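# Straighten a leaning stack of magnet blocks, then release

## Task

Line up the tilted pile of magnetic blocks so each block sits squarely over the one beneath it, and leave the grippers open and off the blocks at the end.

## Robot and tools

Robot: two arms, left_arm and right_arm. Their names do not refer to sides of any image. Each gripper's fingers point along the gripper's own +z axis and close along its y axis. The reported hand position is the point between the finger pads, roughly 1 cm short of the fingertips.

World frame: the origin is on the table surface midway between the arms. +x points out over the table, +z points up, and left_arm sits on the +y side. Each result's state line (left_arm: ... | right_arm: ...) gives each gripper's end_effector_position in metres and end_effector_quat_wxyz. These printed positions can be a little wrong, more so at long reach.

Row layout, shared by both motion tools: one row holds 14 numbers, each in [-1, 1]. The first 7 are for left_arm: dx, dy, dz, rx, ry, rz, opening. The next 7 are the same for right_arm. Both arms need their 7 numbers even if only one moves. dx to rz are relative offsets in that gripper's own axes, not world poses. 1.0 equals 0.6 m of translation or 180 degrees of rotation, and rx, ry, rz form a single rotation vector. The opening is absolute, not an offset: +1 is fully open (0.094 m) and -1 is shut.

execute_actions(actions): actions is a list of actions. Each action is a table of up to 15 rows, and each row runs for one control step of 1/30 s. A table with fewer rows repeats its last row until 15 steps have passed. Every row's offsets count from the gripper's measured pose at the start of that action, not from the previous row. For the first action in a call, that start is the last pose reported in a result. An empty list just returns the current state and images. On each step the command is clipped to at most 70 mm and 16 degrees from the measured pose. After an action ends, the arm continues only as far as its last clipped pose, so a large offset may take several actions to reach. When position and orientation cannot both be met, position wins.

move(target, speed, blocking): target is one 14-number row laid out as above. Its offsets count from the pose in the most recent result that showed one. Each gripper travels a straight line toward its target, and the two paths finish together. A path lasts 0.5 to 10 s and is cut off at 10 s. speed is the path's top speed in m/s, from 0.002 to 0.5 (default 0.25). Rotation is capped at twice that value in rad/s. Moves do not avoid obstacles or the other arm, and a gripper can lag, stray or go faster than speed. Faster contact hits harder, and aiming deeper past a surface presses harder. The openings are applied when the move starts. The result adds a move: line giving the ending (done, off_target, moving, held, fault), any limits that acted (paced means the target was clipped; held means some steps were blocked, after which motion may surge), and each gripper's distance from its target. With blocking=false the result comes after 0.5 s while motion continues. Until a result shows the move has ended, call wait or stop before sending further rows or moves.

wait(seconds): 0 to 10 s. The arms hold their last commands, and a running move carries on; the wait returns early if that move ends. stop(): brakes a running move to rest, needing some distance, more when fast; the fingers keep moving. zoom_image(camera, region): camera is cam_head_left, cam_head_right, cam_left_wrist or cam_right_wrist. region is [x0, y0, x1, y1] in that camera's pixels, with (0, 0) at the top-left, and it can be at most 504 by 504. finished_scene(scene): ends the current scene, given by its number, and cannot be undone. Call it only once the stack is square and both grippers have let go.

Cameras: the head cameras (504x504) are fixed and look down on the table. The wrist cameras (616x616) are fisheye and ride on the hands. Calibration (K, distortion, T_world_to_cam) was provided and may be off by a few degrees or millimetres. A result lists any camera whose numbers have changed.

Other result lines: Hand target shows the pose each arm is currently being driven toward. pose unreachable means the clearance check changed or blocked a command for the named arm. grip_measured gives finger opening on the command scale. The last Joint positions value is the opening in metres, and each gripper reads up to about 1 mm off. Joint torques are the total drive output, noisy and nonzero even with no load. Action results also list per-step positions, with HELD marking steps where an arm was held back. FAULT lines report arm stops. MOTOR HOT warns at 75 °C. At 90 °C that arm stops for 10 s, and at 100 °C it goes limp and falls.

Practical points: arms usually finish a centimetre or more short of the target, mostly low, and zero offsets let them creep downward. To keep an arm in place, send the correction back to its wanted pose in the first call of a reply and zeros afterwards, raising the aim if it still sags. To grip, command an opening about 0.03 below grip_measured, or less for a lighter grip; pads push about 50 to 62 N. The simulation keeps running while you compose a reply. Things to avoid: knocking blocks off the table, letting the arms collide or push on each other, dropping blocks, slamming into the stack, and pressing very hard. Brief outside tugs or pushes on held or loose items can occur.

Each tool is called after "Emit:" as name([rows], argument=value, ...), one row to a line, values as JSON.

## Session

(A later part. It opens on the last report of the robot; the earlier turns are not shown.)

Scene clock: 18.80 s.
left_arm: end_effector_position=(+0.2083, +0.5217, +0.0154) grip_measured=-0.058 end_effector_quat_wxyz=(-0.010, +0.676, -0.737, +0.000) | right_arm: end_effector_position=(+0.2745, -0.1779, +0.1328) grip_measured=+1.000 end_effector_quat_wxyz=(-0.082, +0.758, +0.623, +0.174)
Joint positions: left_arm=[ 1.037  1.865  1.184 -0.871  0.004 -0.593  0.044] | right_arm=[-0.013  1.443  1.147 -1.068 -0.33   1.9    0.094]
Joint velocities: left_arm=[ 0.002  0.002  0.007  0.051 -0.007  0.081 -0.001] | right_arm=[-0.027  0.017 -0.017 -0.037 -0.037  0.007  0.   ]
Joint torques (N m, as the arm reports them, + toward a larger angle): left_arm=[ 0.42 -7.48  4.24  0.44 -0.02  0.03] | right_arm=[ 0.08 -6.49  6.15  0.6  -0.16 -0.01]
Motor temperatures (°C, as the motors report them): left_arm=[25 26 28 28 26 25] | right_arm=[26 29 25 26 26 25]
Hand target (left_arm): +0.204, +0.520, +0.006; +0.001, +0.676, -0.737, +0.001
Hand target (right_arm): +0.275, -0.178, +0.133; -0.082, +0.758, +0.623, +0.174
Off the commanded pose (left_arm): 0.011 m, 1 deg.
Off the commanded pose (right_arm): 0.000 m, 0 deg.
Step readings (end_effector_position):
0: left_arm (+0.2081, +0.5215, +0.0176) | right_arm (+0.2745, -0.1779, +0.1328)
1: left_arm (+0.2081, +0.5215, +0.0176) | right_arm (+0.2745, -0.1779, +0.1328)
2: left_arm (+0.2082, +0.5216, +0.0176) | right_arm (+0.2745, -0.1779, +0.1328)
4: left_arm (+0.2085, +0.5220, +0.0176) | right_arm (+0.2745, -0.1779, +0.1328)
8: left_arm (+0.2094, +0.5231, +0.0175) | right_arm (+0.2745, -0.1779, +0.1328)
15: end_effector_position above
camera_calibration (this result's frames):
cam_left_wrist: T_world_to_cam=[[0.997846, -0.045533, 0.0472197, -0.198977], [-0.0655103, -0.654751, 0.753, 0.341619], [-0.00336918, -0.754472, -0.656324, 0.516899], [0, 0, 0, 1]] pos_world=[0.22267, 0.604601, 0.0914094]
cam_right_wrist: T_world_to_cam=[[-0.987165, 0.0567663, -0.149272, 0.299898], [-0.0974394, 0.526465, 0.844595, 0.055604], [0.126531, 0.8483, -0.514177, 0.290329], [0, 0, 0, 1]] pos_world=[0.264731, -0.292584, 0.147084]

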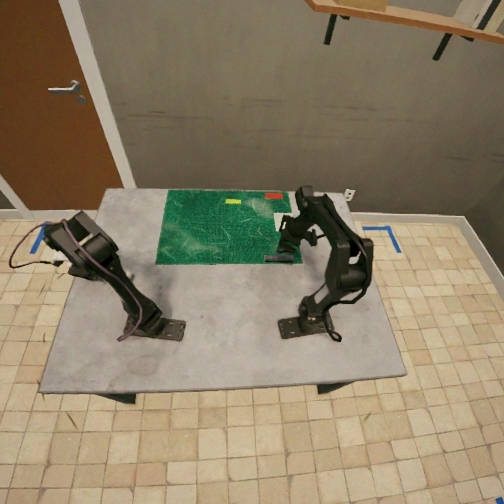

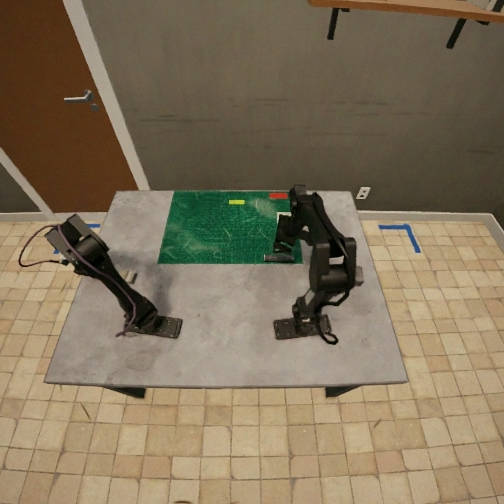

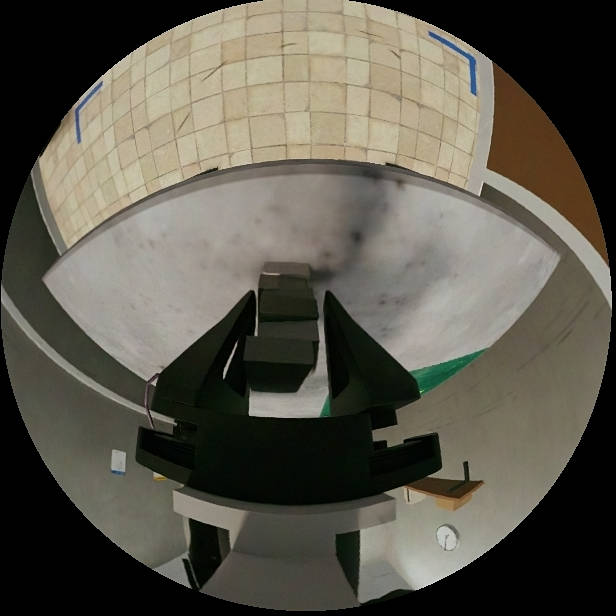

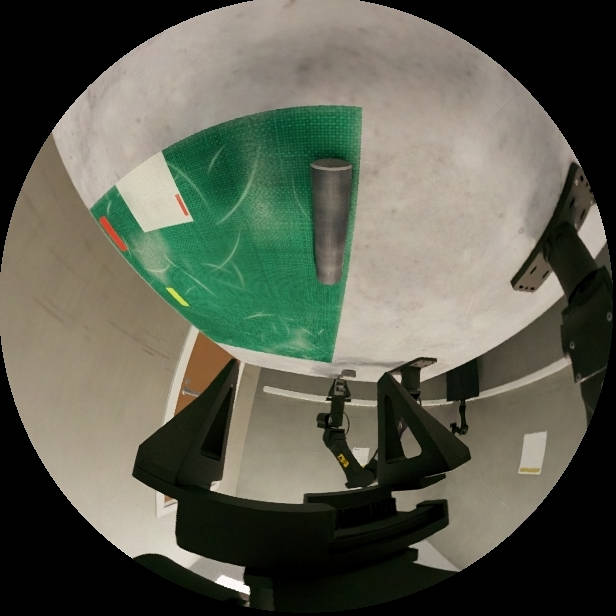

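Emit:
execute_actions([
  [[0.006,0.0042,0.004,-0.0043,0.0047,0,-0.07,0,0,0,0,0,0,1],[0.006,0.0042,0.004,-0.0043,0.0047,0,-0.08,0,0,0,0,0,0,1],[0.006,0.0042,0.004,-0.0043,0.0047,0,-0.09,0,0,0,0,0,0,1],[0.006,0.0042,0.004,-0.0043,0.0047,0,-0.10,0,0,0,0,0,0,1],[0.006,0.0042,0.004,-0.0043,0.0047,0,-0.11,0,0,0,0,0,0,1],[0.006,0.0042,0.004,-0.0043,0.0047,0,-0.12,0,0,0,0,0,0,1],[0.006,0.0042,0.004,-0.0043,0.0047,0,-0.13,0,0,0,0,0,0,1],[0.006,0.0042,0.004,-0.0043,0.0047,0,-0.14,0,0,0,0,0,0,1],[0.006,0.0042,0.004,-0.0043,0.0047,0,-0.15,0,0,0,0,0,0,1],[0.006,0.0042,0.004,-0.0043,0.0047,0,-0.16,0,0,0,0,0,0,1],[0.006,0.0042,0.004,-0.0043,0.0047,0,-0.17,0,0,0,0,0,0,1],[0.006,0.0042,0.004,-0.0043,0.0047,0,-0.18,0,0,0,0,0,0,1],[0.006,0.0042,0.004,-0.0043,0.0047,0,-0.19,0,0,0,0,0,0,1],[0.006,0.0042,0.004,-0.0043,0.0047,0,-0.20,0,0,0,0,0,0,1],[0.006,0.0042,0.004,-0.0043,0.0047,0,-0.21,0,0,0,0,0,0,1]],
  [[0,0,0,0,0,0,-0.22,0,0,0,0,0,0,1],[0,0,0,0,0,0,-0.23,0,0,0,0,0,0,1],[0,0,0,0,0,0,-0.24,0,0,0,0,0,0,1],[0,0,0,0,0,0,-0.25,0,0,0,0,0,0,1],[0,0,0,0,0,0,-0.26,0,0,0,0,0,0,1],[0,0,0,0,0,0,-0.27,0,0,0,0,0,0,1],[0,0,0,0,0,0,-0.28,0,0,0,0,0,0,1],[0,0,0,0,0,0,-0.29,0,0,0,0,0,0,1],[0,0,0,0,0,0,-0.30,0,0,0,0,0,0,1],[0,0,0,0,0,0,-0.31,0,0,0,0,0,0,1],[0,0,0,0,0,0,-0.32,0,0,0,0,0,0,1],[0,0,0,0,0,0,-0.33,0,0,0,0,0,0,1],[0,0,0,0,0,0,-0.34,0,0,0,0,0,0,1],[0,0,0,0,0,0,-0.35,0,0,0,0,0,0,1],[0,0,0,0,0,0,-0.36,0,0,0,0,0,0,1]],
])

Scene clock: 20.80 s.
left_arm: end_effector_position=(+0.2045, +0.5222, +0.0154) grip_measured=-0.352 end_effector_quat_wxyz=(-0.005, +0.676, -0.736, -0.008) | right_arm: end_effector_position=(+0.2745, -0.1779, +0.1328) grip_measured=+1.000 end_effector_quat_wxyz=(-0.082, +0.758, +0.623, +0.174)
Joint positions: left_arm=[ 1.037  1.865  1.184 -0.879 -0.014 -0.593  0.03 ] | right_arm=[-0.013  1.443  1.147 -1.068 -0.33   1.9    0.094]
Joint velocities: left_arm=[ 0.002 -0.022 -0.002 -0.066 -0.095  0.007 -0.011] | right_arm=[-0.002  0.002 -0.007  0.037 -0.007 -0.022  0.   ]
Joint torques (N m, as the arm reports them, + toward a larger angle): left_arm=[ 0.02 -9.11  5.55  0.32  0.14 -0.02] | right_arm=[ 0.06 -6.42  6.08  0.62 -0.17 -0.03]
Motor temperatures (°C, as the motors report them): left_arm=[25 26 28 28 26 25] | right_arm=[26 29 25 26 26 25]
Hand target (left_arm): +0.207, +0.522, +0.015; -0.008, +0.676, -0.737, -0.004
Hand target (right_arm): +0.275, -0.178, +0.133; -0.082, +0.758, +0.623, +0.174
Off the commanded pose (left_arm): 0.002 m, 1 deg.
Off the commanded pose (right_arm): 0.000 m, 0 deg.
Step readings (end_effector_position; steps 1 to 15: 1st action; 16 to 30: 2nd action):
0: left_arm (+0.2087, +0.5222, +0.0154) | right_arm (+0.2745, -0.1779, +0.1328)
1: left_arm (+0.2087, +0.5222, +0.0154) | right_arm (+0.2745, -0.1779, +0.1328)
2: left_arm (+0.2087, +0.5222, +0.0154) | right_arm (+0.2745, -0.1779, +0.1328)
4: left_arm (+0.2087, +0.5222, +0.0154) | right_arm (+0.2745, -0.1779, +0.1328)
8: left_arm (+0.2082, +0.5221, +0.0154) | right_arm (+0.2745, -0.1779, +0.1328)
15: left_arm (+0.2067, +0.5222, +0.0154) | right_arm (+0.2745, -0.1779, +0.1328)
16: left_arm (+0.2065, +0.5224, +0.0154) | right_arm (+0.2745, -0.1779, +0.1328)
17: left_arm (+0.2062, +0.5225, +0.0154) | right_arm (+0.2745, -0.1779, +0.1328)
19: left_arm (+0.2058, +0.5224, +0.0154) | right_arm (+0.2745, -0.1779, +0.1328)
23: left_arm (+0.2054, +0.5224, +0.0154) | right_arm (+0.2745, -0.1779, +0.1328)
30: end_effector_position above
camera_calibration (this result's frames):
cam_left_wrist: T_world_to_cam=[[0.998582, -0.0454479, 0.0277328, -0.195066], [-0.0508276, -0.658717, 0.750672, 0.34081], [-0.0158484, -0.751017, -0.660093, 0.518059], [0, 0, 0, 1]] pos_world=[0.220322, 0.604703, 0.0915401]
cam_right_wrist: T_world_to_cam=[[-0.987165, 0.0567663, -0.149272, 0.299898], [-0.0974394, 0.526465, 0.844595, 0.055604], [0.126531, 0.8483, -0.514177, 0.290329], [0, 0, 0, 1]] pos_world=[0.264731, -0.292584, 0.147084]

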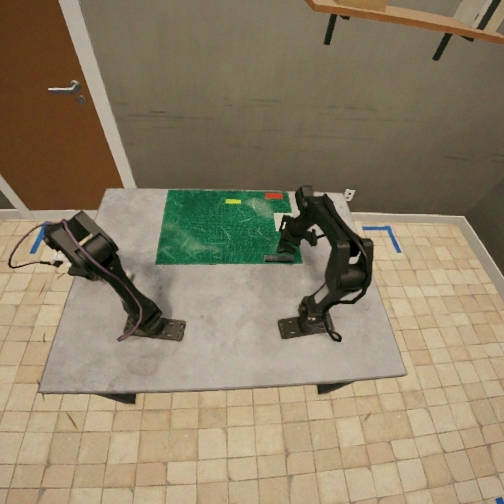

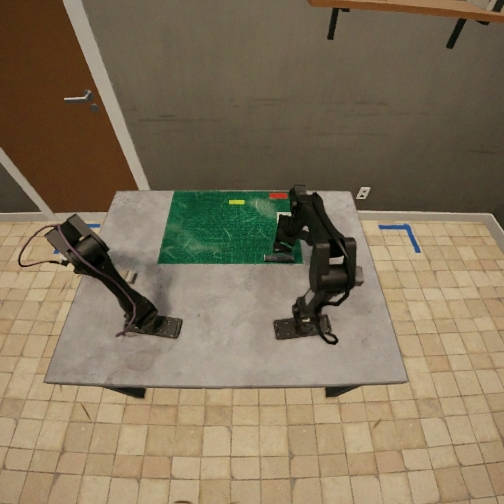

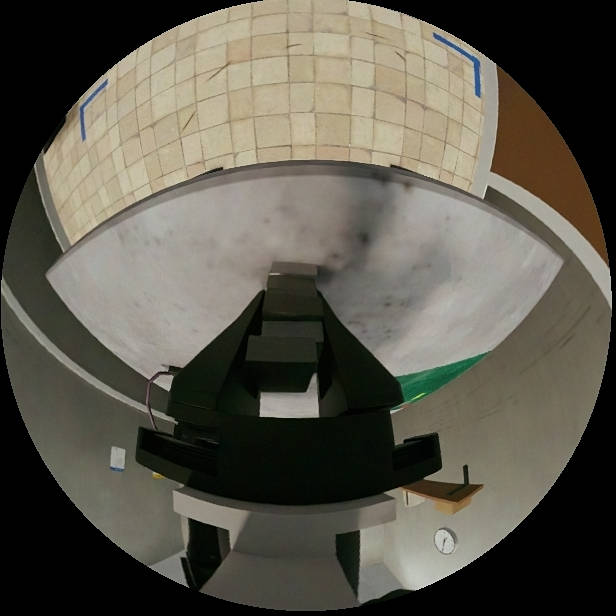

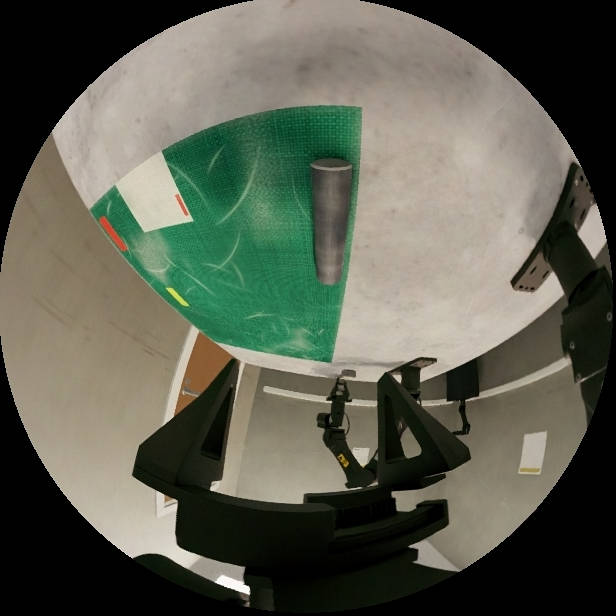

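Continuing to close.

Emit:
execute_actions([
  [[0,0,0,0,0,0,-0.37,0,0,0,0,0,0,1],[0,0,0,0,0,0,-0.38,0,0,0,0,0,0,1],[0,0,0,0,0,0,-0.39,0,0,0,0,0,0,1],[0,0,0,0,0,0,-0.40,0,0,0,0,0,0,1],[0,0,0,0,0,0,-0.41,0,0,0,0,0,0,1],[0,0,0,0,0,0,-0.42,0,0,0,0,0,0,1],[0,0,0,0,0,0,-0.43,0,0,0,0,0,0,1],[0,0,0,0,0,0,-0.44,0,0,0,0,0,0,1],[0,0,0,0,0,0,-0.45,0,0,0,0,0,0,1],[0,0,0,0,0,0,-0.46,0,0,0,0,0,0,1],[0,0,0,0,0,0,-0.47,0,0,0,0,0,0,1],[0,0,0,0,0,0,-0.48,0,0,0,0,0,0,1],[0,0,0,0,0,0,-0.49,0,0,0,0,0,0,1],[0,0,0,0,0,0,-0.50,0,0,0,0,0,0,1],[0,0,0,0,0,0,-0.51,0,0,0,0,0,0,1]],
  [[0,0,0,0,0,0,-0.52,0,0,0,0,0,0,1]],
])

Emit:
zoom_image(camera="cam_left_wrist", region=[210, 245, 380, 415])

Scene clock: 22.33 s.
left_arm: end_effector_position=(+0.2040, +0.5221, +0.0154) grip_measured=-0.438 end_effector_quat_wxyz=(-0.004, +0.676, -0.736, -0.009) | right_arm: end_effector_position=(+0.2745, -0.1779, +0.1328) grip_measured=+1.000 end_effector_quat_wxyz=(-0.082, +0.758, +0.623, +0.174)
Joint positions: left_arm=[ 1.037  1.865  1.184 -0.88  -0.016 -0.593  0.026] | right_arm=[-0.013  1.443  1.147 -1.068 -0.33   1.9    0.094]
Joint velocities: left_arm=[-0.002 -0.007  0.007 -0.007 -0.037 -0.081  0.001] | right_arm=[-0.012 -0.002  0.017 -0.022 -0.022 -0.007  0.   ]
Joint torques (N m, as the arm reports them, + toward a larger angle): left_arm=[ 0.02 -9.16  5.55  0.27  0.01 -0.02] | right_arm=[ 0.07 -6.57  6.28  0.6  -0.18 -0.01]
Motor temperatures (°C, as the motors report them): left_arm=[25 26 28 28 26 25] | right_arm=[26 29 25 26 26 25]
Hand target (left_arm): +0.204, +0.522, +0.015; -0.004, +0.676, -0.736, -0.009
Hand target (right_arm): +0.275, -0.178, +0.133; -0.082, +0.758, +0.623, +0.174
Off the commanded pose (left_arm): 0.000 m, 0 deg.
Off the commanded pose (right_arm): 0.000 m, 0 deg.
Step readings (end_effector_position; steps 1 to 15: 1st action; 16 to 30: 2nd action):
0: left_arm (+0.2044, +0.5222, +0.0154) | right_arm (+0.2745, -0.1779, +0.1328)
1: left_arm (+0.2043, +0.5222, +0.0154) | right_arm (+0.2745, -0.1779, +0.1328)
2: left_arm (+0.2041, +0.5223, +0.0154) | right_arm (+0.2745, -0.1779, +0.1328)
4: left_arm (+0.2040, +0.5222, +0.0154) | right_arm (+0.2745, -0.1779, +0.1328)
8: left_arm (+0.2040, +0.5221, +0.0154) | right_arm (+0.2745, -0.1779, +0.1328)
15: left_arm (+0.2040, +0.5221, +0.0154) | right_arm (+0.2745, -0.1779, +0.1328)
16: left_arm (+0.2040, +0.5221, +0.0154) | right_arm (+0.2745, -0.1779, +0.1328)
17: left_arm (+0.2040, +0.5221, +0.0154) | right_arm (+0.2745, -0.1779, +0.1328)
19: left_arm (+0.2040, +0.5221, +0.0154) | right_arm (+0.2745, -0.1779, +0.1328)
23: left_arm (+0.2040, +0.5221, +0.0154) | right_arm (+0.2745, -0.1779, +0.1328)
30: end_effector_position above
camera_calibration (this result's frames):
cam_left_wrist: T_world_to_cam=[[0.998647, -0.0454278, 0.0252932, -0.194554], [-0.0489806, -0.658725, 0.750788, 0.340355], [-0.0174454, -0.751011, -0.660059, 0.518312], [0, 0, 0, 1]] pos_world=[0.220004, 0.60462, 0.0915034]
cam_right_wrist: T_world_to_cam=[[-0.987165, 0.0567663, -0.149272, 0.299898], [-0.0974394, 0.526465, 0.844595, 0.055604], [0.126531, 0.8483, -0.514177, 0.290329], [0, 0, 0, 1]] pos_world=[0.264731, -0.292584, 0.147084]

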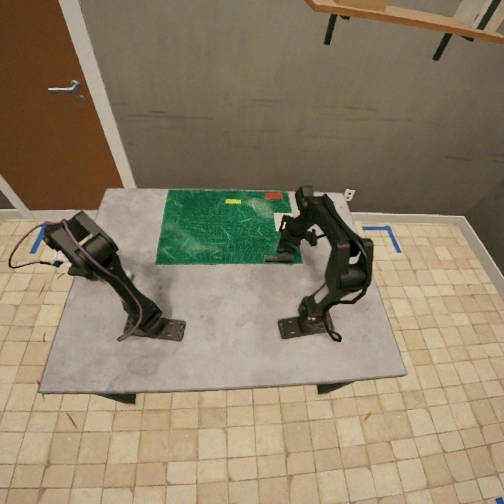

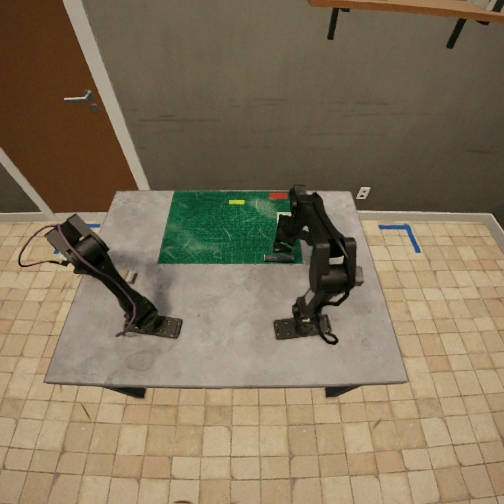

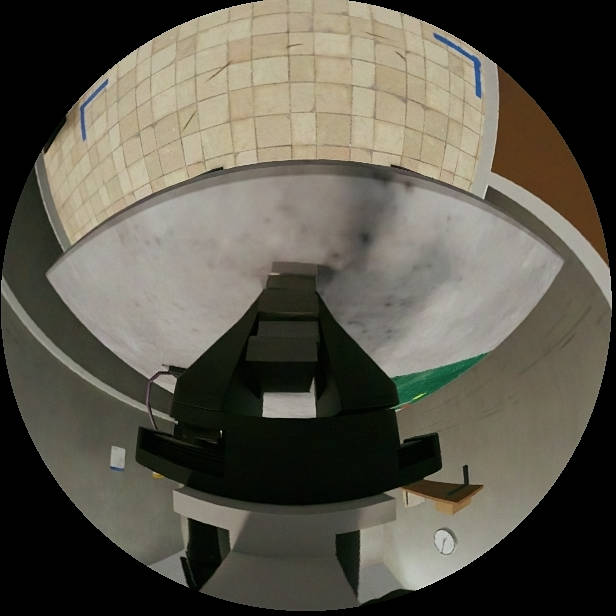

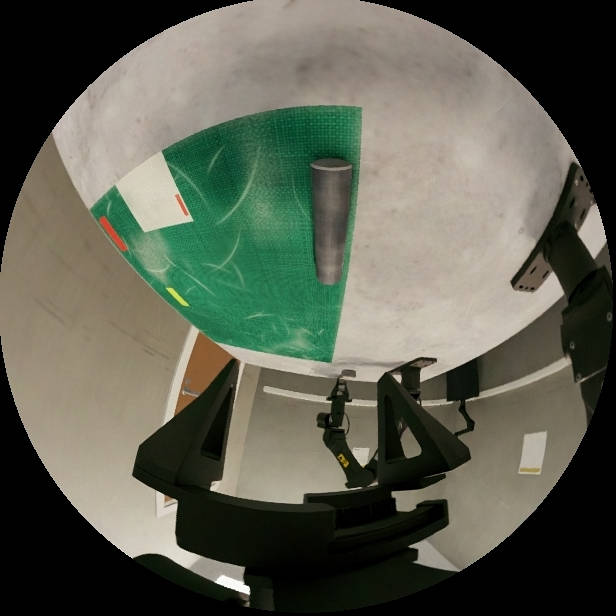

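Region (210, 245, 380, 415) of cam_left_wrist's 616x616 image, scaled by 2.965, with more detail than that image has.

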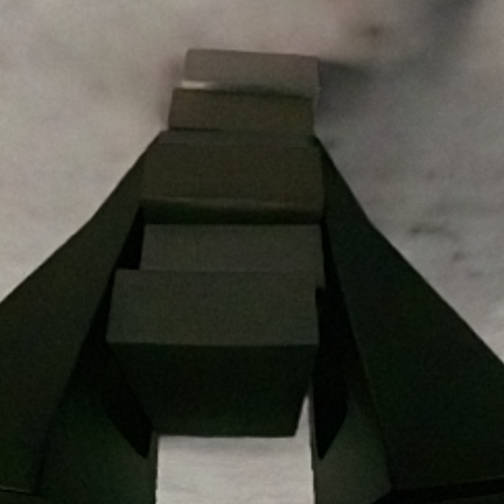

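Emit:
execute_actions([
  [[0,0,0,0,0,0,-0.40,0,0,0,0,0,0,1],[0,0,0,0,0,0,-0.36,0,0,0,0,0,0,1],[0,0,0,0,0,0,-0.32,0,0,0,0,0,0,1],[0,0,0,0,0,0,-0.28,0,0,0,0,0,0,1],[0,0,0,0,0,0,-0.24,0,0,0,0,0,0,1],[0,0,0,0,0,0,-0.2,0,0,0,0,0,0,1],[0,0,0,0,0,0,-0.15,0,0,0,0,0,0,1],[0,0,0,0,0,0,-0.1,0,0,0,0,0,0,1],[0,0,0,0,0,0,-0.05,0,0,0,0,0,0,1],[0,0,0,0,0,0,0.0,0,0,0,0,0,0,1]],
])

Emit:
zoom_image(camera="cam_left_wrist", region=[210, 245, 380, 415])

Scene clock: 23.23 s.
left_arm: end_effector_position=(+0.2040, +0.5221, +0.0154) grip_measured=-0.002 end_effector_quat_wxyz=(-0.004, +0.676, -0.736, -0.009) | right_arm: end_effector_position=(+0.2745, -0.1779, +0.1328) grip_measured=+1.000 end_effector_quat_wxyz=(-0.082, +0.758, +0.623, +0.174)
Joint positions: left_arm=[ 1.037  1.865  1.184 -0.88  -0.016 -0.593  0.047] | right_arm=[-0.013  1.443  1.147 -1.068 -0.33   1.9    0.094]
Joint velocities: left_arm=[ 0.017 -0.002 -0.002 -0.022  0.037 -0.051  0.   ] | right_arm=[-0.002 -0.002 -0.027 -0.007  0.022  0.037  0.   ]
Joint torques (N m, as the arm reports them, + toward a larger angle): left_arm=[-0.02 -9.17  5.58  0.27  0.01 -0.03] | right_arm=[ 0.07 -6.59  6.17  0.62 -0.17 -0.01]
Motor temperatures (°C, as the motors report them): left_arm=[25 26 28 28 26 25] | right_arm=[26 29 25 26 26 25]
Hand target (left_arm): +0.204, +0.522, +0.015; -0.004, +0.676, -0.736, -0.009
Hand target (right_arm): +0.275, -0.178, +0.133; -0.082, +0.758, +0.623, +0.174
Off the commanded pose (left_arm): 0.000 m, 0 deg.
Off the commanded pose (right_arm): 0.000 m, 0 deg.
Step readings (end_effector_position):
0: left_arm (+0.2040, +0.5221, +0.0154) | right_arm (+0.2745, -0.1779, +0.1328)
1: left_arm (+0.2040, +0.5221, +0.0154) | right_arm (+0.2745, -0.1779, +0.1328)
2: left_arm (+0.2040, +0.5221, +0.0154) | right_arm (+0.2745, -0.1779, +0.1328)
4: left_arm (+0.2040, +0.5221, +0.0154) | right_arm (+0.2745, -0.1779, +0.1328)
8: left_arm (+0.2040, +0.5221, +0.0154) | right_arm (+0.2745, -0.1779, +0.1328)
15: end_effector_position above
camera_calibration (this result's frames):
cam_left_wrist: T_world_to_cam=[[0.998647, -0.0454278, 0.0252932, -0.194554], [-0.0489806, -0.658725, 0.750788, 0.340355], [-0.0174454, -0.751011, -0.660059, 0.518312], [0, 0, 0, 1]] pos_world=[0.220004, 0.60462, 0.0915034]
cam_right_wrist: T_world_to_cam=[[-0.987165, 0.0567663, -0.149272, 0.299898], [-0.0974394, 0.526465, 0.844595, 0.055604], [0.126531, 0.8483, -0.514177, 0.290329], [0, 0, 0, 1]] pos_world=[0.264731, -0.292584, 0.147084]

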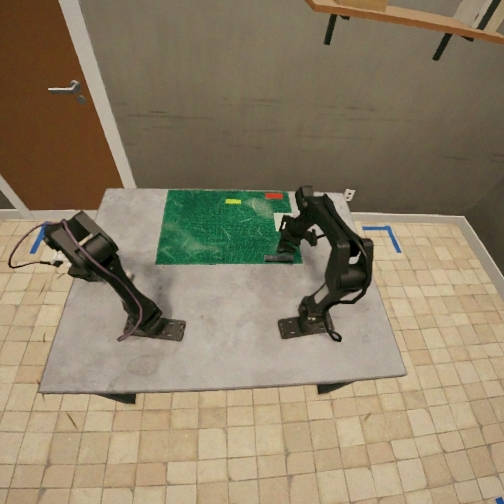

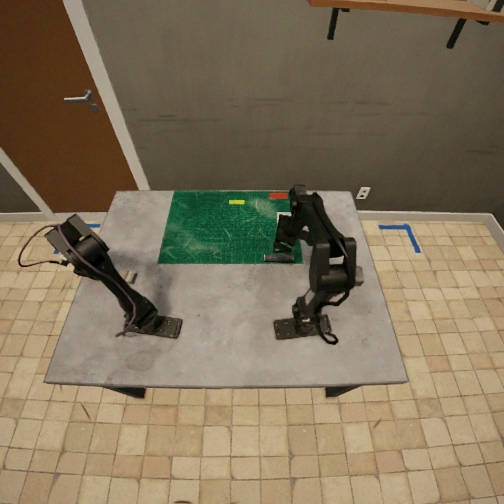

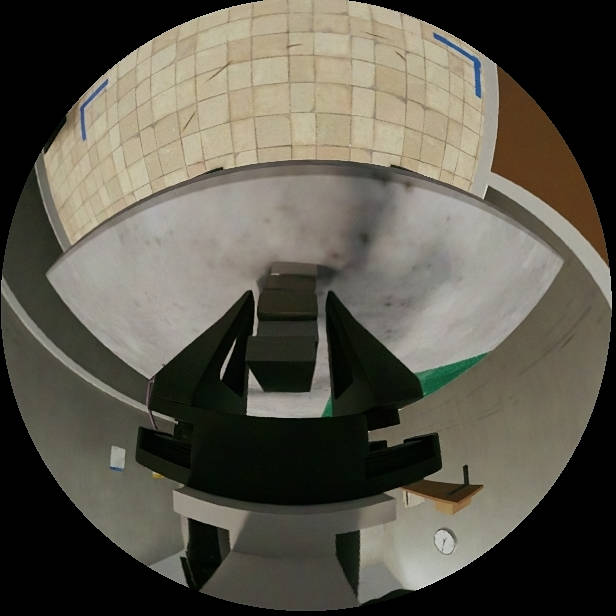

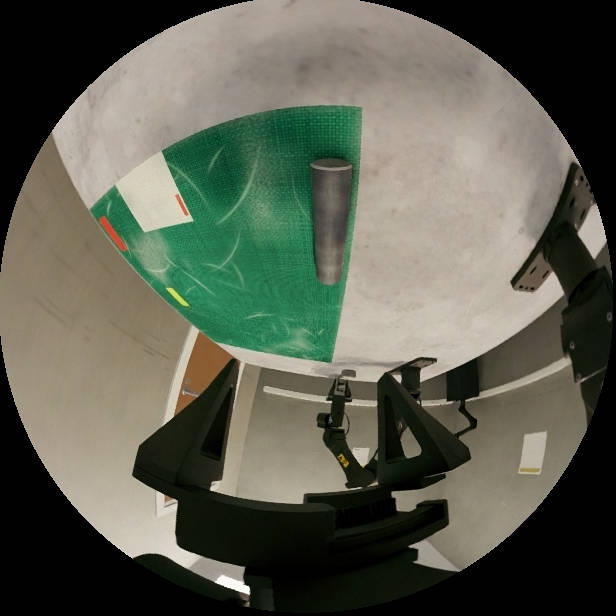

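Region (210, 245, 380, 415) of cam_left_wrist's 616x616 image, scaled by 2.965, with more detail than that image has.

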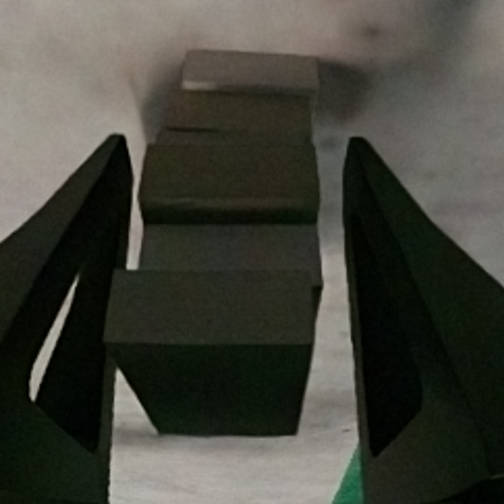

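Emit:
execute_actions([
  [[0,0,0,0,0,0,0.2,0,0,0,0,0,0,1],[0,0,0,0,0,0,0.4,0,0,0,0,0,0,1],[0,0,0,0,0,0,0.6,0,0,0,0,0,0,1],[0,0,0,0,0,0,0.75,0,0,0,0,0,0,1],[0,0,0,0,0,0,0.75,0,0,0,0,0,0,1],[0,0,0,0,0,0,0.75,0,0,0,0,0,0,1],[0,0,0,0,0,0,0.75,0,0,0,0,0,0,1],[0,0,0,0,0,0,0.75,0,0,0,0,0,0,1],[0,0,0,0,0,0,0.75,0,0,0,0,0,0,1],[0,0,0,0,0,0.004,0.75,0,0,0,0,0,0,1],[0,0,0,0,0,0.01,0.75,0,0,0,0,0,0,1],[0,0,0,0,0,0.018,0.75,0,0,0,0,0,0,1],[0,0,0,0,0,0.028,0.75,0,0,0,0,0,0,1],[0,0,0,0,0,0.04,0.75,0,0,0,0,0,0,1],[0,0,0,0,0,0.05,0.75,0,0,0,0,0,0,1]],
])

Scene clock: 25.57 s.
left_arm: end_effector_position=(+0.2040, +0.5221, +0.0154) grip_measured=+0.748 end_effector_quat_wxyz=(-0.003, +0.654, -0.757, -0.009) | right_arm: end_effector_position=(+0.2745, -0.1779, +0.1328) grip_measured=+1.000 end_effector_quat_wxyz=(-0.082, +0.758, +0.623, +0.174)
Joint positions: left_arm=[ 1.037  1.865  1.184 -0.88  -0.016 -0.533  0.082] | right_arm=[-0.013  1.443  1.147 -1.068 -0.33   1.9    0.094]
Joint velocities: left_arm=[ 0.002  0.007 -0.007  0.066 -0.051  0.549 -0.001] | right_arm=[ 0.007  0.012  0.022  0.022 -0.066 -0.007  0.   ]
Joint torques (N m, as the arm reports them, + toward a larger angle): left_arm=[-0.08 -9.18  5.54  0.28 -0.01  0.02] | right_arm=[ 0.01 -6.57  6.14  0.59 -0.18 -0.02]
Motor temperatures (°C, as the motors report them): left_arm=[25 27 28 28 26 25] | right_arm=[26 28 25 26 26 25]
Hand target (left_arm): +0.204, +0.522, +0.015; +0.003, -0.618, +0.786, +0.010
Hand target (right_arm): +0.275, -0.178, +0.133; -0.082, +0.758, +0.623, +0.174
Off the commanded pose (left_arm): 0.000 m, 6 deg.
Off the commanded pose (right_arm): 0.000 m, 0 deg.
Step readings (end_effector_position):
0: left_arm (+0.2040, +0.5221, +0.0154) | right_arm (+0.2745, -0.1779, +0.1328)
1: left_arm (+0.2040, +0.5221, +0.0154) | right_arm (+0.2745, -0.1779, +0.1328)
2: left_arm (+0.2040, +0.5221, +0.0154) | right_arm (+0.2745, -0.1779, +0.1328)
4: left_arm (+0.2040, +0.5221, +0.0154) | right_arm (+0.2745, -0.1779, +0.1328)
8: left_arm (+0.2040, +0.5221, +0.0154) | right_arm (+0.2745, -0.1779, +0.1328)
15: end_effector_position above
camera_calibration (this result's frames):
cam_left_wrist: T_world_to_cam=[[0.994126, -0.105481, 0.0242442, -0.162262], [-0.0877427, -0.654309, 0.75112, 0.34595], [-0.0633654, -0.748835, -0.659721, 0.526537], [0, 0, 0, 1]] pos_world=[0.225027, 0.603532, 0.0914511]
cam_right_wrist: T_world_to_cam=[[-0.987165, 0.0567663, -0.149272, 0.299898], [-0.0974394, 0.526465, 0.844595, 0.055604], [0.126531, 0.8483, -0.514177, 0.290329], [0, 0, 0, 1]] pos_world=[0.264731, -0.292584, 0.147084]

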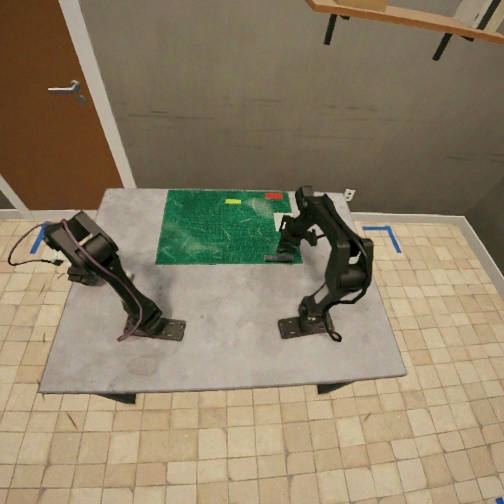

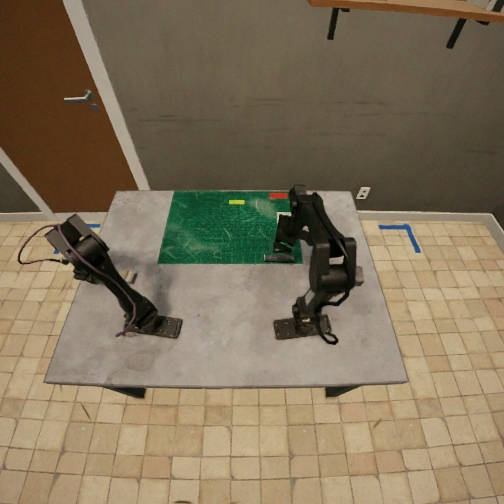

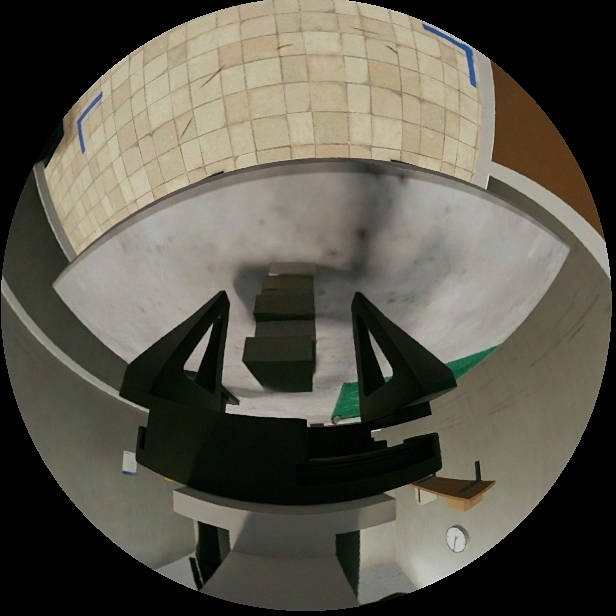

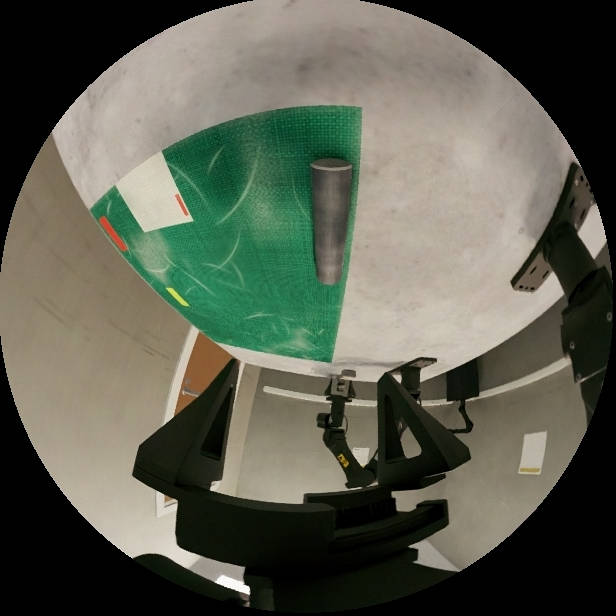

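Emit:
move(target=[0.0063,-0.0035,0,0.0064,0.0018,0.4814,0.75,0,0,0,0,0,0,1], speed=0.5)

Emit:
zoom_image(camera="cam_left_wrist", region=[190, 235, 390, 415])

Scene clock: 28.13 s.
left_arm: end_effector_position=(+0.2045, +0.5216, +0.0154) grip_measured=+0.748 end_effector_quat_wxyz=(-0.002, +0.038, +0.999, +0.008) | right_arm: end_effector_position=(+0.2745, -0.1779, +0.1328) grip_measured=+1.000 end_effector_quat_wxyz=(-0.082, +0.758, +0.623, +0.174)
Joint positions: left_arm=[ 1.037  1.865  1.184 -0.88  -0.012  0.969  0.082] | right_arm=[-0.013  1.443  1.147 -1.068 -0.33   1.9    0.094]
Joint velocities: left_arm=[-0.007  0.002  0.007  0.022 -0.022  0.007 -0.   ] | right_arm=[-0.017 -0.002 -0.002  0.051 -0.022 -0.007  0.   ]
Joint torques (N m, as the arm reports them, + toward a larger angle): left_arm=[-0.15 -9.16  5.56  0.18  0.15  0.04] | right_arm=[-0.03 -6.64  6.09  0.59 -0.17 -0.01]
Motor temperatures (°C, as the motors report them): left_arm=[25 27 28 28 26 25] | right_arm=[26 28 25 26 26 25]
Hand target (left_arm): +0.205, +0.518, +0.015; +0.000, +0.044, +0.999, +0.000
Hand target (right_arm): +0.275, -0.178, +0.133; -0.082, +0.758, +0.623, +0.174
Off the commanded pose (left_arm): 0.004 m, 1 deg.
Off the commanded pose (right_arm): 0.000 m, 0 deg.
move: done
camera_calibration (this result's frames):
cam_left_wrist: T_world_to_cam=[[-0.0365862, -0.999179, 0.0174198, 0.514225], [-0.643083, 0.0368828, 0.764908, 0.0985285], [-0.764922, 0.0167827, -0.643904, 0.270094], [0, 0, 0, 1]] pos_world=[0.288777, 0.505636, 0.0895921]
cam_right_wrist: T_world_to_cam=[[-0.987165, 0.0567663, -0.149272, 0.299898], [-0.0974394, 0.526465, 0.844595, 0.055604], [0.126531, 0.8483, -0.514177, 0.290329], [0, 0, 0, 1]] pos_world=[0.264731, -0.292584, 0.147084]

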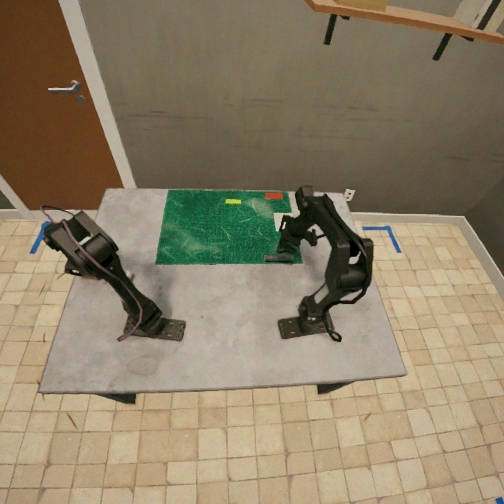

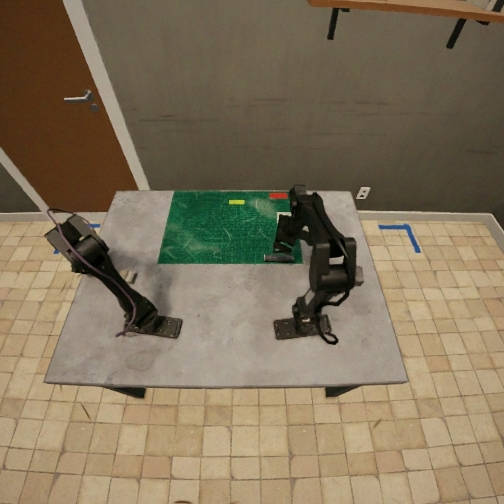

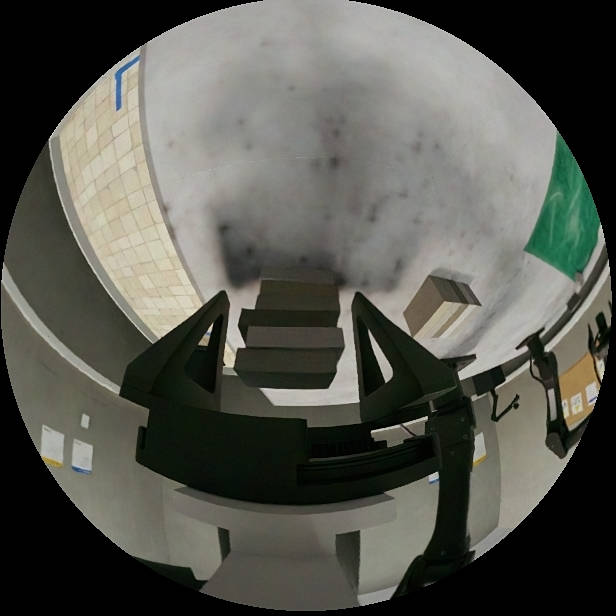

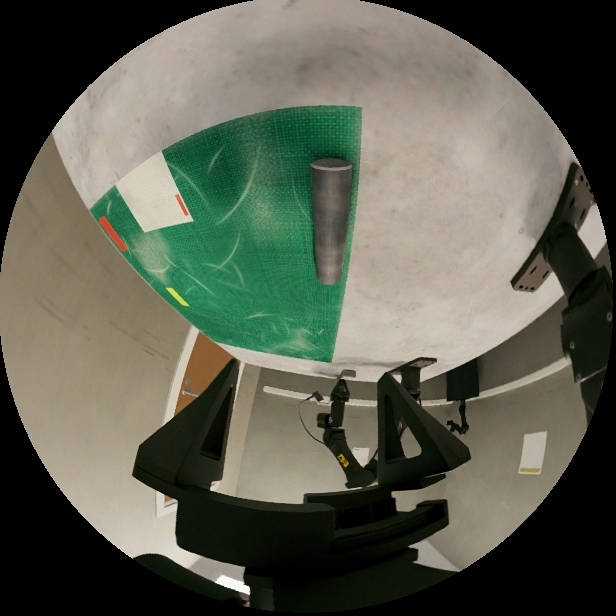

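Region (190, 235, 390, 415) of cam_left_wrist's 616x616 image, scaled by 2.520, with more detail than that image has; it fills the top 454 rows of this view, and the rest is white.

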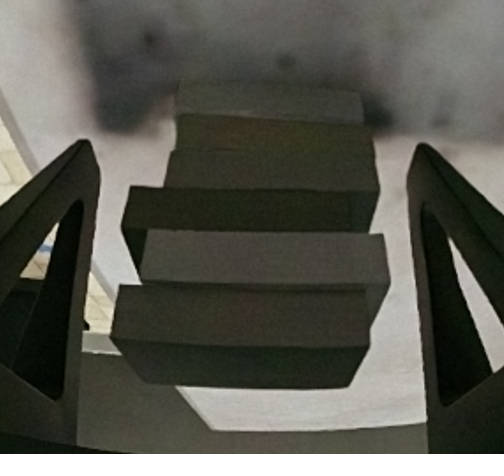

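Emit:
execute_actions([
  [[-0.004,-0.011,0,0.009,-0.003,0.006,0.65,0,0,0,0,0,0,1],[-0.004,-0.011,0,0.009,-0.003,0.006,0.55,0,0,0,0,0,0,1],[-0.004,-0.011,0,0.009,-0.003,0.006,0.45,0,0,0,0,0,0,1],[-0.004,-0.011,0,0.009,-0.003,0.006,0.38,0,0,0,0,0,0,1],[-0.004,-0.011,0,0.009,-0.003,0.006,0.32,0,0,0,0,0,0,1],[-0.004,-0.011,0,0.009,-0.003,0.006,0.28,0,0,0,0,0,0,1],[-0.004,-0.011,0,0.009,-0.003,0.006,0.25,0,0,0,0,0,0,1],[-0.004,-0.011,0,0.009,-0.003,0.006,0.23,0,0,0,0,0,0,1],[-0.004,-0.011,0,0.009,-0.003,0.006,0.21,0,0,0,0,0,0,1],[-0.004,-0.011,0,0.009,-0.003,0.006,0.19,0,0,0,0,0,0,1],[-0.004,-0.011,0,0.009,-0.003,0.006,0.175,0,0,0,0,0,0,1],[-0.004,-0.011,0,0.009,-0.003,0.006,0.16,0,0,0,0,0,0,1],[-0.004,-0.011,0,0.009,-0.003,0.006,0.145,0,0,0,0,0,0,1],[-0.004,-0.011,0,0.009,-0.003,0.006,0.13,0,0,0,0,0,0,1],[-0.004,-0.011,0,0.009,-0.003,0.006,0.115,0,0,0,0,0,0,1]],
  [[0,0,0,0,0,0,0.10,0,0,0,0,0,0,1],[0,0,0,0,0,0,0.085,0,0,0,0,0,0,1],[0,0,0,0,0,0,0.07,0,0,0,0,0,0,1],[0,0,0,0,0,0,0.055,0,0,0,0,0,0,1],[0,0,0,0,0,0,0.04,0,0,0,0,0,0,1],[0,0,0,0,0,0,0.025,0,0,0,0,0,0,1],[0,0,0,0,0,0,0.01,0,0,0,0,0,0,1],[0,0,0,0,0,0,-0.005,0,0,0,0,0,0,1],[0,0,0,0,0,0,-0.02,0,0,0,0,0,0,1],[0,0,0,0,0,0,-0.035,0,0,0,0,0,0,1],[0,0,0,0,0,0,-0.05,0,0,0,0,0,0,1],[0,0,0,0,0,0,-0.065,0,0,0,0,0,0,1],[0,0,0,0,0,0,-0.08,0,0,0,0,0,0,1],[0,0,0,0,0,0,-0.095,0,0,0,0,0,0,1],[0,0,0,0,0,0,-0.11,0,0,0,0,0,0,1]],
  [[0,0,0,0,0,0,-0.125,0,0,0,0,0,0,1],[0,0,0,0,0,0,-0.14,0,0,0,0,0,0,1],[0,0,0,0,0,0,-0.155,0,0,0,0,0,0,1],[0,0,0,0,0,0,-0.17,0,0,0,0,0,0,1],[0,0,0,0,0,0,-0.185,0,0,0,0,0,0,1]],
])

Emit:
zoom_image(camera="cam_left_wrist", region=[190, 235, 390, 415])

Scene clock: 31.23 s.
left_arm: end_effector_position=(+0.2058, +0.5179, +0.0154) grip_measured=-0.055 end_effector_quat_wxyz=(+0.003, +0.043, +0.999, -0.001) | right_arm: end_effector_position=(+0.2745, -0.1779, +0.1328) grip_measured=+1.000 end_effector_quat_wxyz=(-0.082, +0.758, +0.623, +0.174)
Joint positions: left_arm=[ 1.037  1.865  1.184 -0.889  0.007  0.978  0.044] | right_arm=[-0.013  1.443  1.147 -1.068 -0.33   1.9    0.094]
Joint velocities: left_arm=[ 0.002  0.012 -0.027 -0.081  0.022  0.007 -0.001] | right_arm=[-0.022  0.012  0.007 -0.022 -0.037 -0.037  0.   ]
Joint torques (N m, as the arm reports them, + toward a larger angle): left_arm=[ 0.01 -9.13  5.53  0.24  0.02 -0.03] | right_arm=[ 0.   -6.52  6.15  0.59 -0.21 -0.02]
Motor temperatures (°C, as the motors report them): left_arm=[25 27 28 28 26 25] | right_arm=[26 28 26 26 26 25]
Hand target (left_arm): +0.206, +0.518, +0.015; +0.003, +0.043, +0.999, -0.001
Hand target (right_arm): +0.275, -0.178, +0.133; -0.082, +0.758, +0.623, +0.174
Off the commanded pose (left_arm): 0.000 m, 0 deg.
Off the commanded pose (right_arm): 0.000 m, 0 deg.
Step readings (end_effector_position; steps 1 to 15: 1st action; 16 to 30: 2nd action; 31 to 45: 3rd action):
0: left_arm (+0.2045, +0.5216, +0.0154) | right_arm (+0.2745, -0.1779, +0.1328)
1: left_arm (+0.2048, +0.5215, +0.0154) | right_arm (+0.2745, -0.1779, +0.1328)
2: left_arm (+0.2050, +0.5213, +0.0154) | right_arm (+0.2745, -0.1779, +0.1328)
4: left_arm (+0.2054, +0.5209, +0.0154) | right_arm (+0.2745, -0.1779, +0.1328)
8: left_arm (+0.2058, +0.5206, +0.0154) | right_arm (+0.2745, -0.1779, +0.1328)
15: left_arm (+0.2059, +0.5196, +0.0154) | right_arm (+0.2745, -0.1779, +0.1328)
16: left_arm (+0.2058, +0.5195, +0.0154) | right_arm (+0.2745, -0.1779, +0.1328)
17: left_arm (+0.2059, +0.5194, +0.0154) | right_arm (+0.2745, -0.1779, +0.1328)
19: left_arm (+0.2059, +0.5190, +0.0154) | right_arm (+0.2745, -0.1779, +0.1328)
23: left_arm (+0.2060, +0.5183, +0.0154) | right_arm (+0.2745, -0.1779, +0.1328)
30: left_arm (+0.2058, +0.5179, +0.0154) | right_arm (+0.2745, -0.1779, +0.1328)
31: left_arm (+0.2058, +0.5179, +0.0154) | right_arm (+0.2745, -0.1779, +0.1328)
32: left_arm (+0.2058, +0.5179, +0.0154) | right_arm (+0.2745, -0.1779, +0.1328)
34: left_arm (+0.2058, +0.5179, +0.0154) | right_arm (+0.2745, -0.1779, +0.1328)
38: left_arm (+0.2058, +0.5179, +0.0154) | right_arm (+0.2745, -0.1779, +0.1328)
45: end_effector_position above
camera_calibration (this result's frames):
cam_left_wrist: T_world_to_cam=[[-0.0460801, -0.998315, 0.0352677, 0.511793], [-0.649678, 0.0567688, 0.758087, 0.0906692], [-0.758812, 0.01202, -0.651199, 0.272448], [0, 0, 0, 1]] pos_world=[0.289226, 0.502509, 0.0906329]
cam_right_wrist: T_world_to_cam=[[-0.987165, 0.0567663, -0.149272, 0.299898], [-0.0974394, 0.526465, 0.844595, 0.055604], [0.126531, 0.8483, -0.514177, 0.290329], [0, 0, 0, 1]] pos_world=[0.264731, -0.292584, 0.147084]

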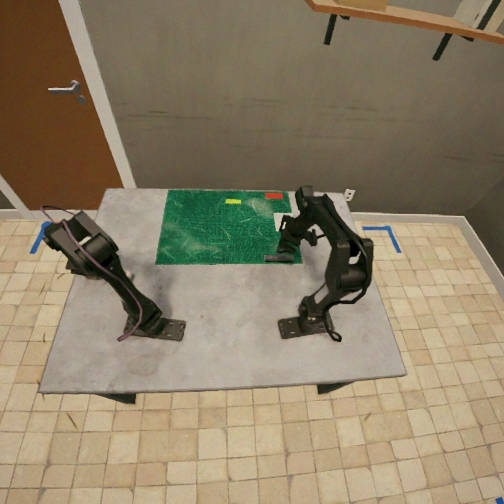

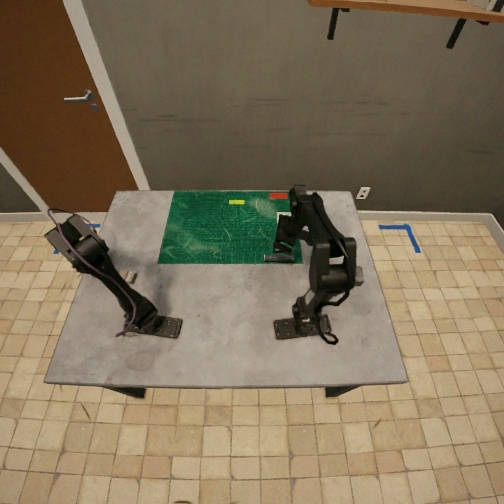

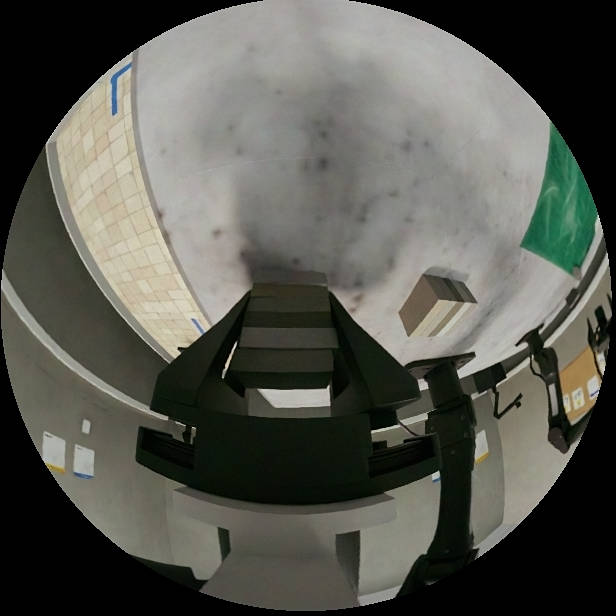

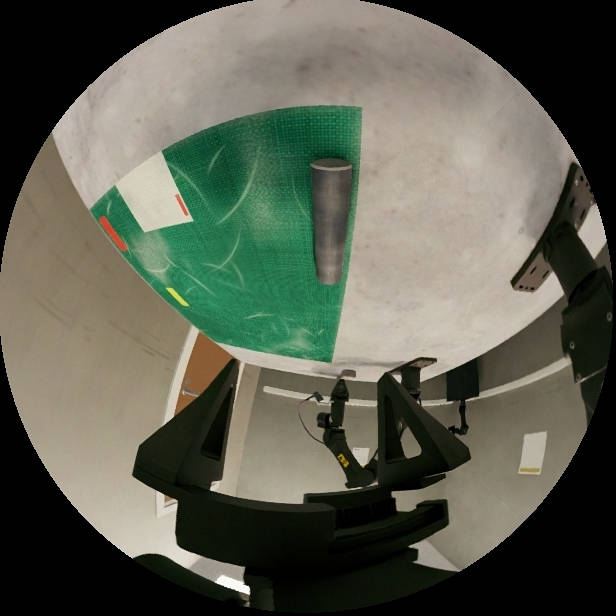

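Region (190, 235, 390, 415) of cam_left_wrist's 616x616 image, scaled by 2.520, with more detail than that image has; it fills the top 454 rows of this view, and the rest is white.

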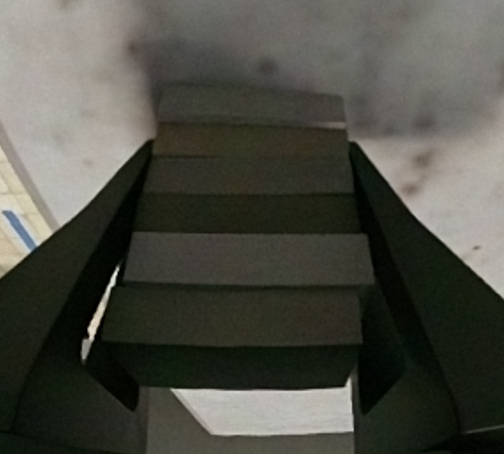

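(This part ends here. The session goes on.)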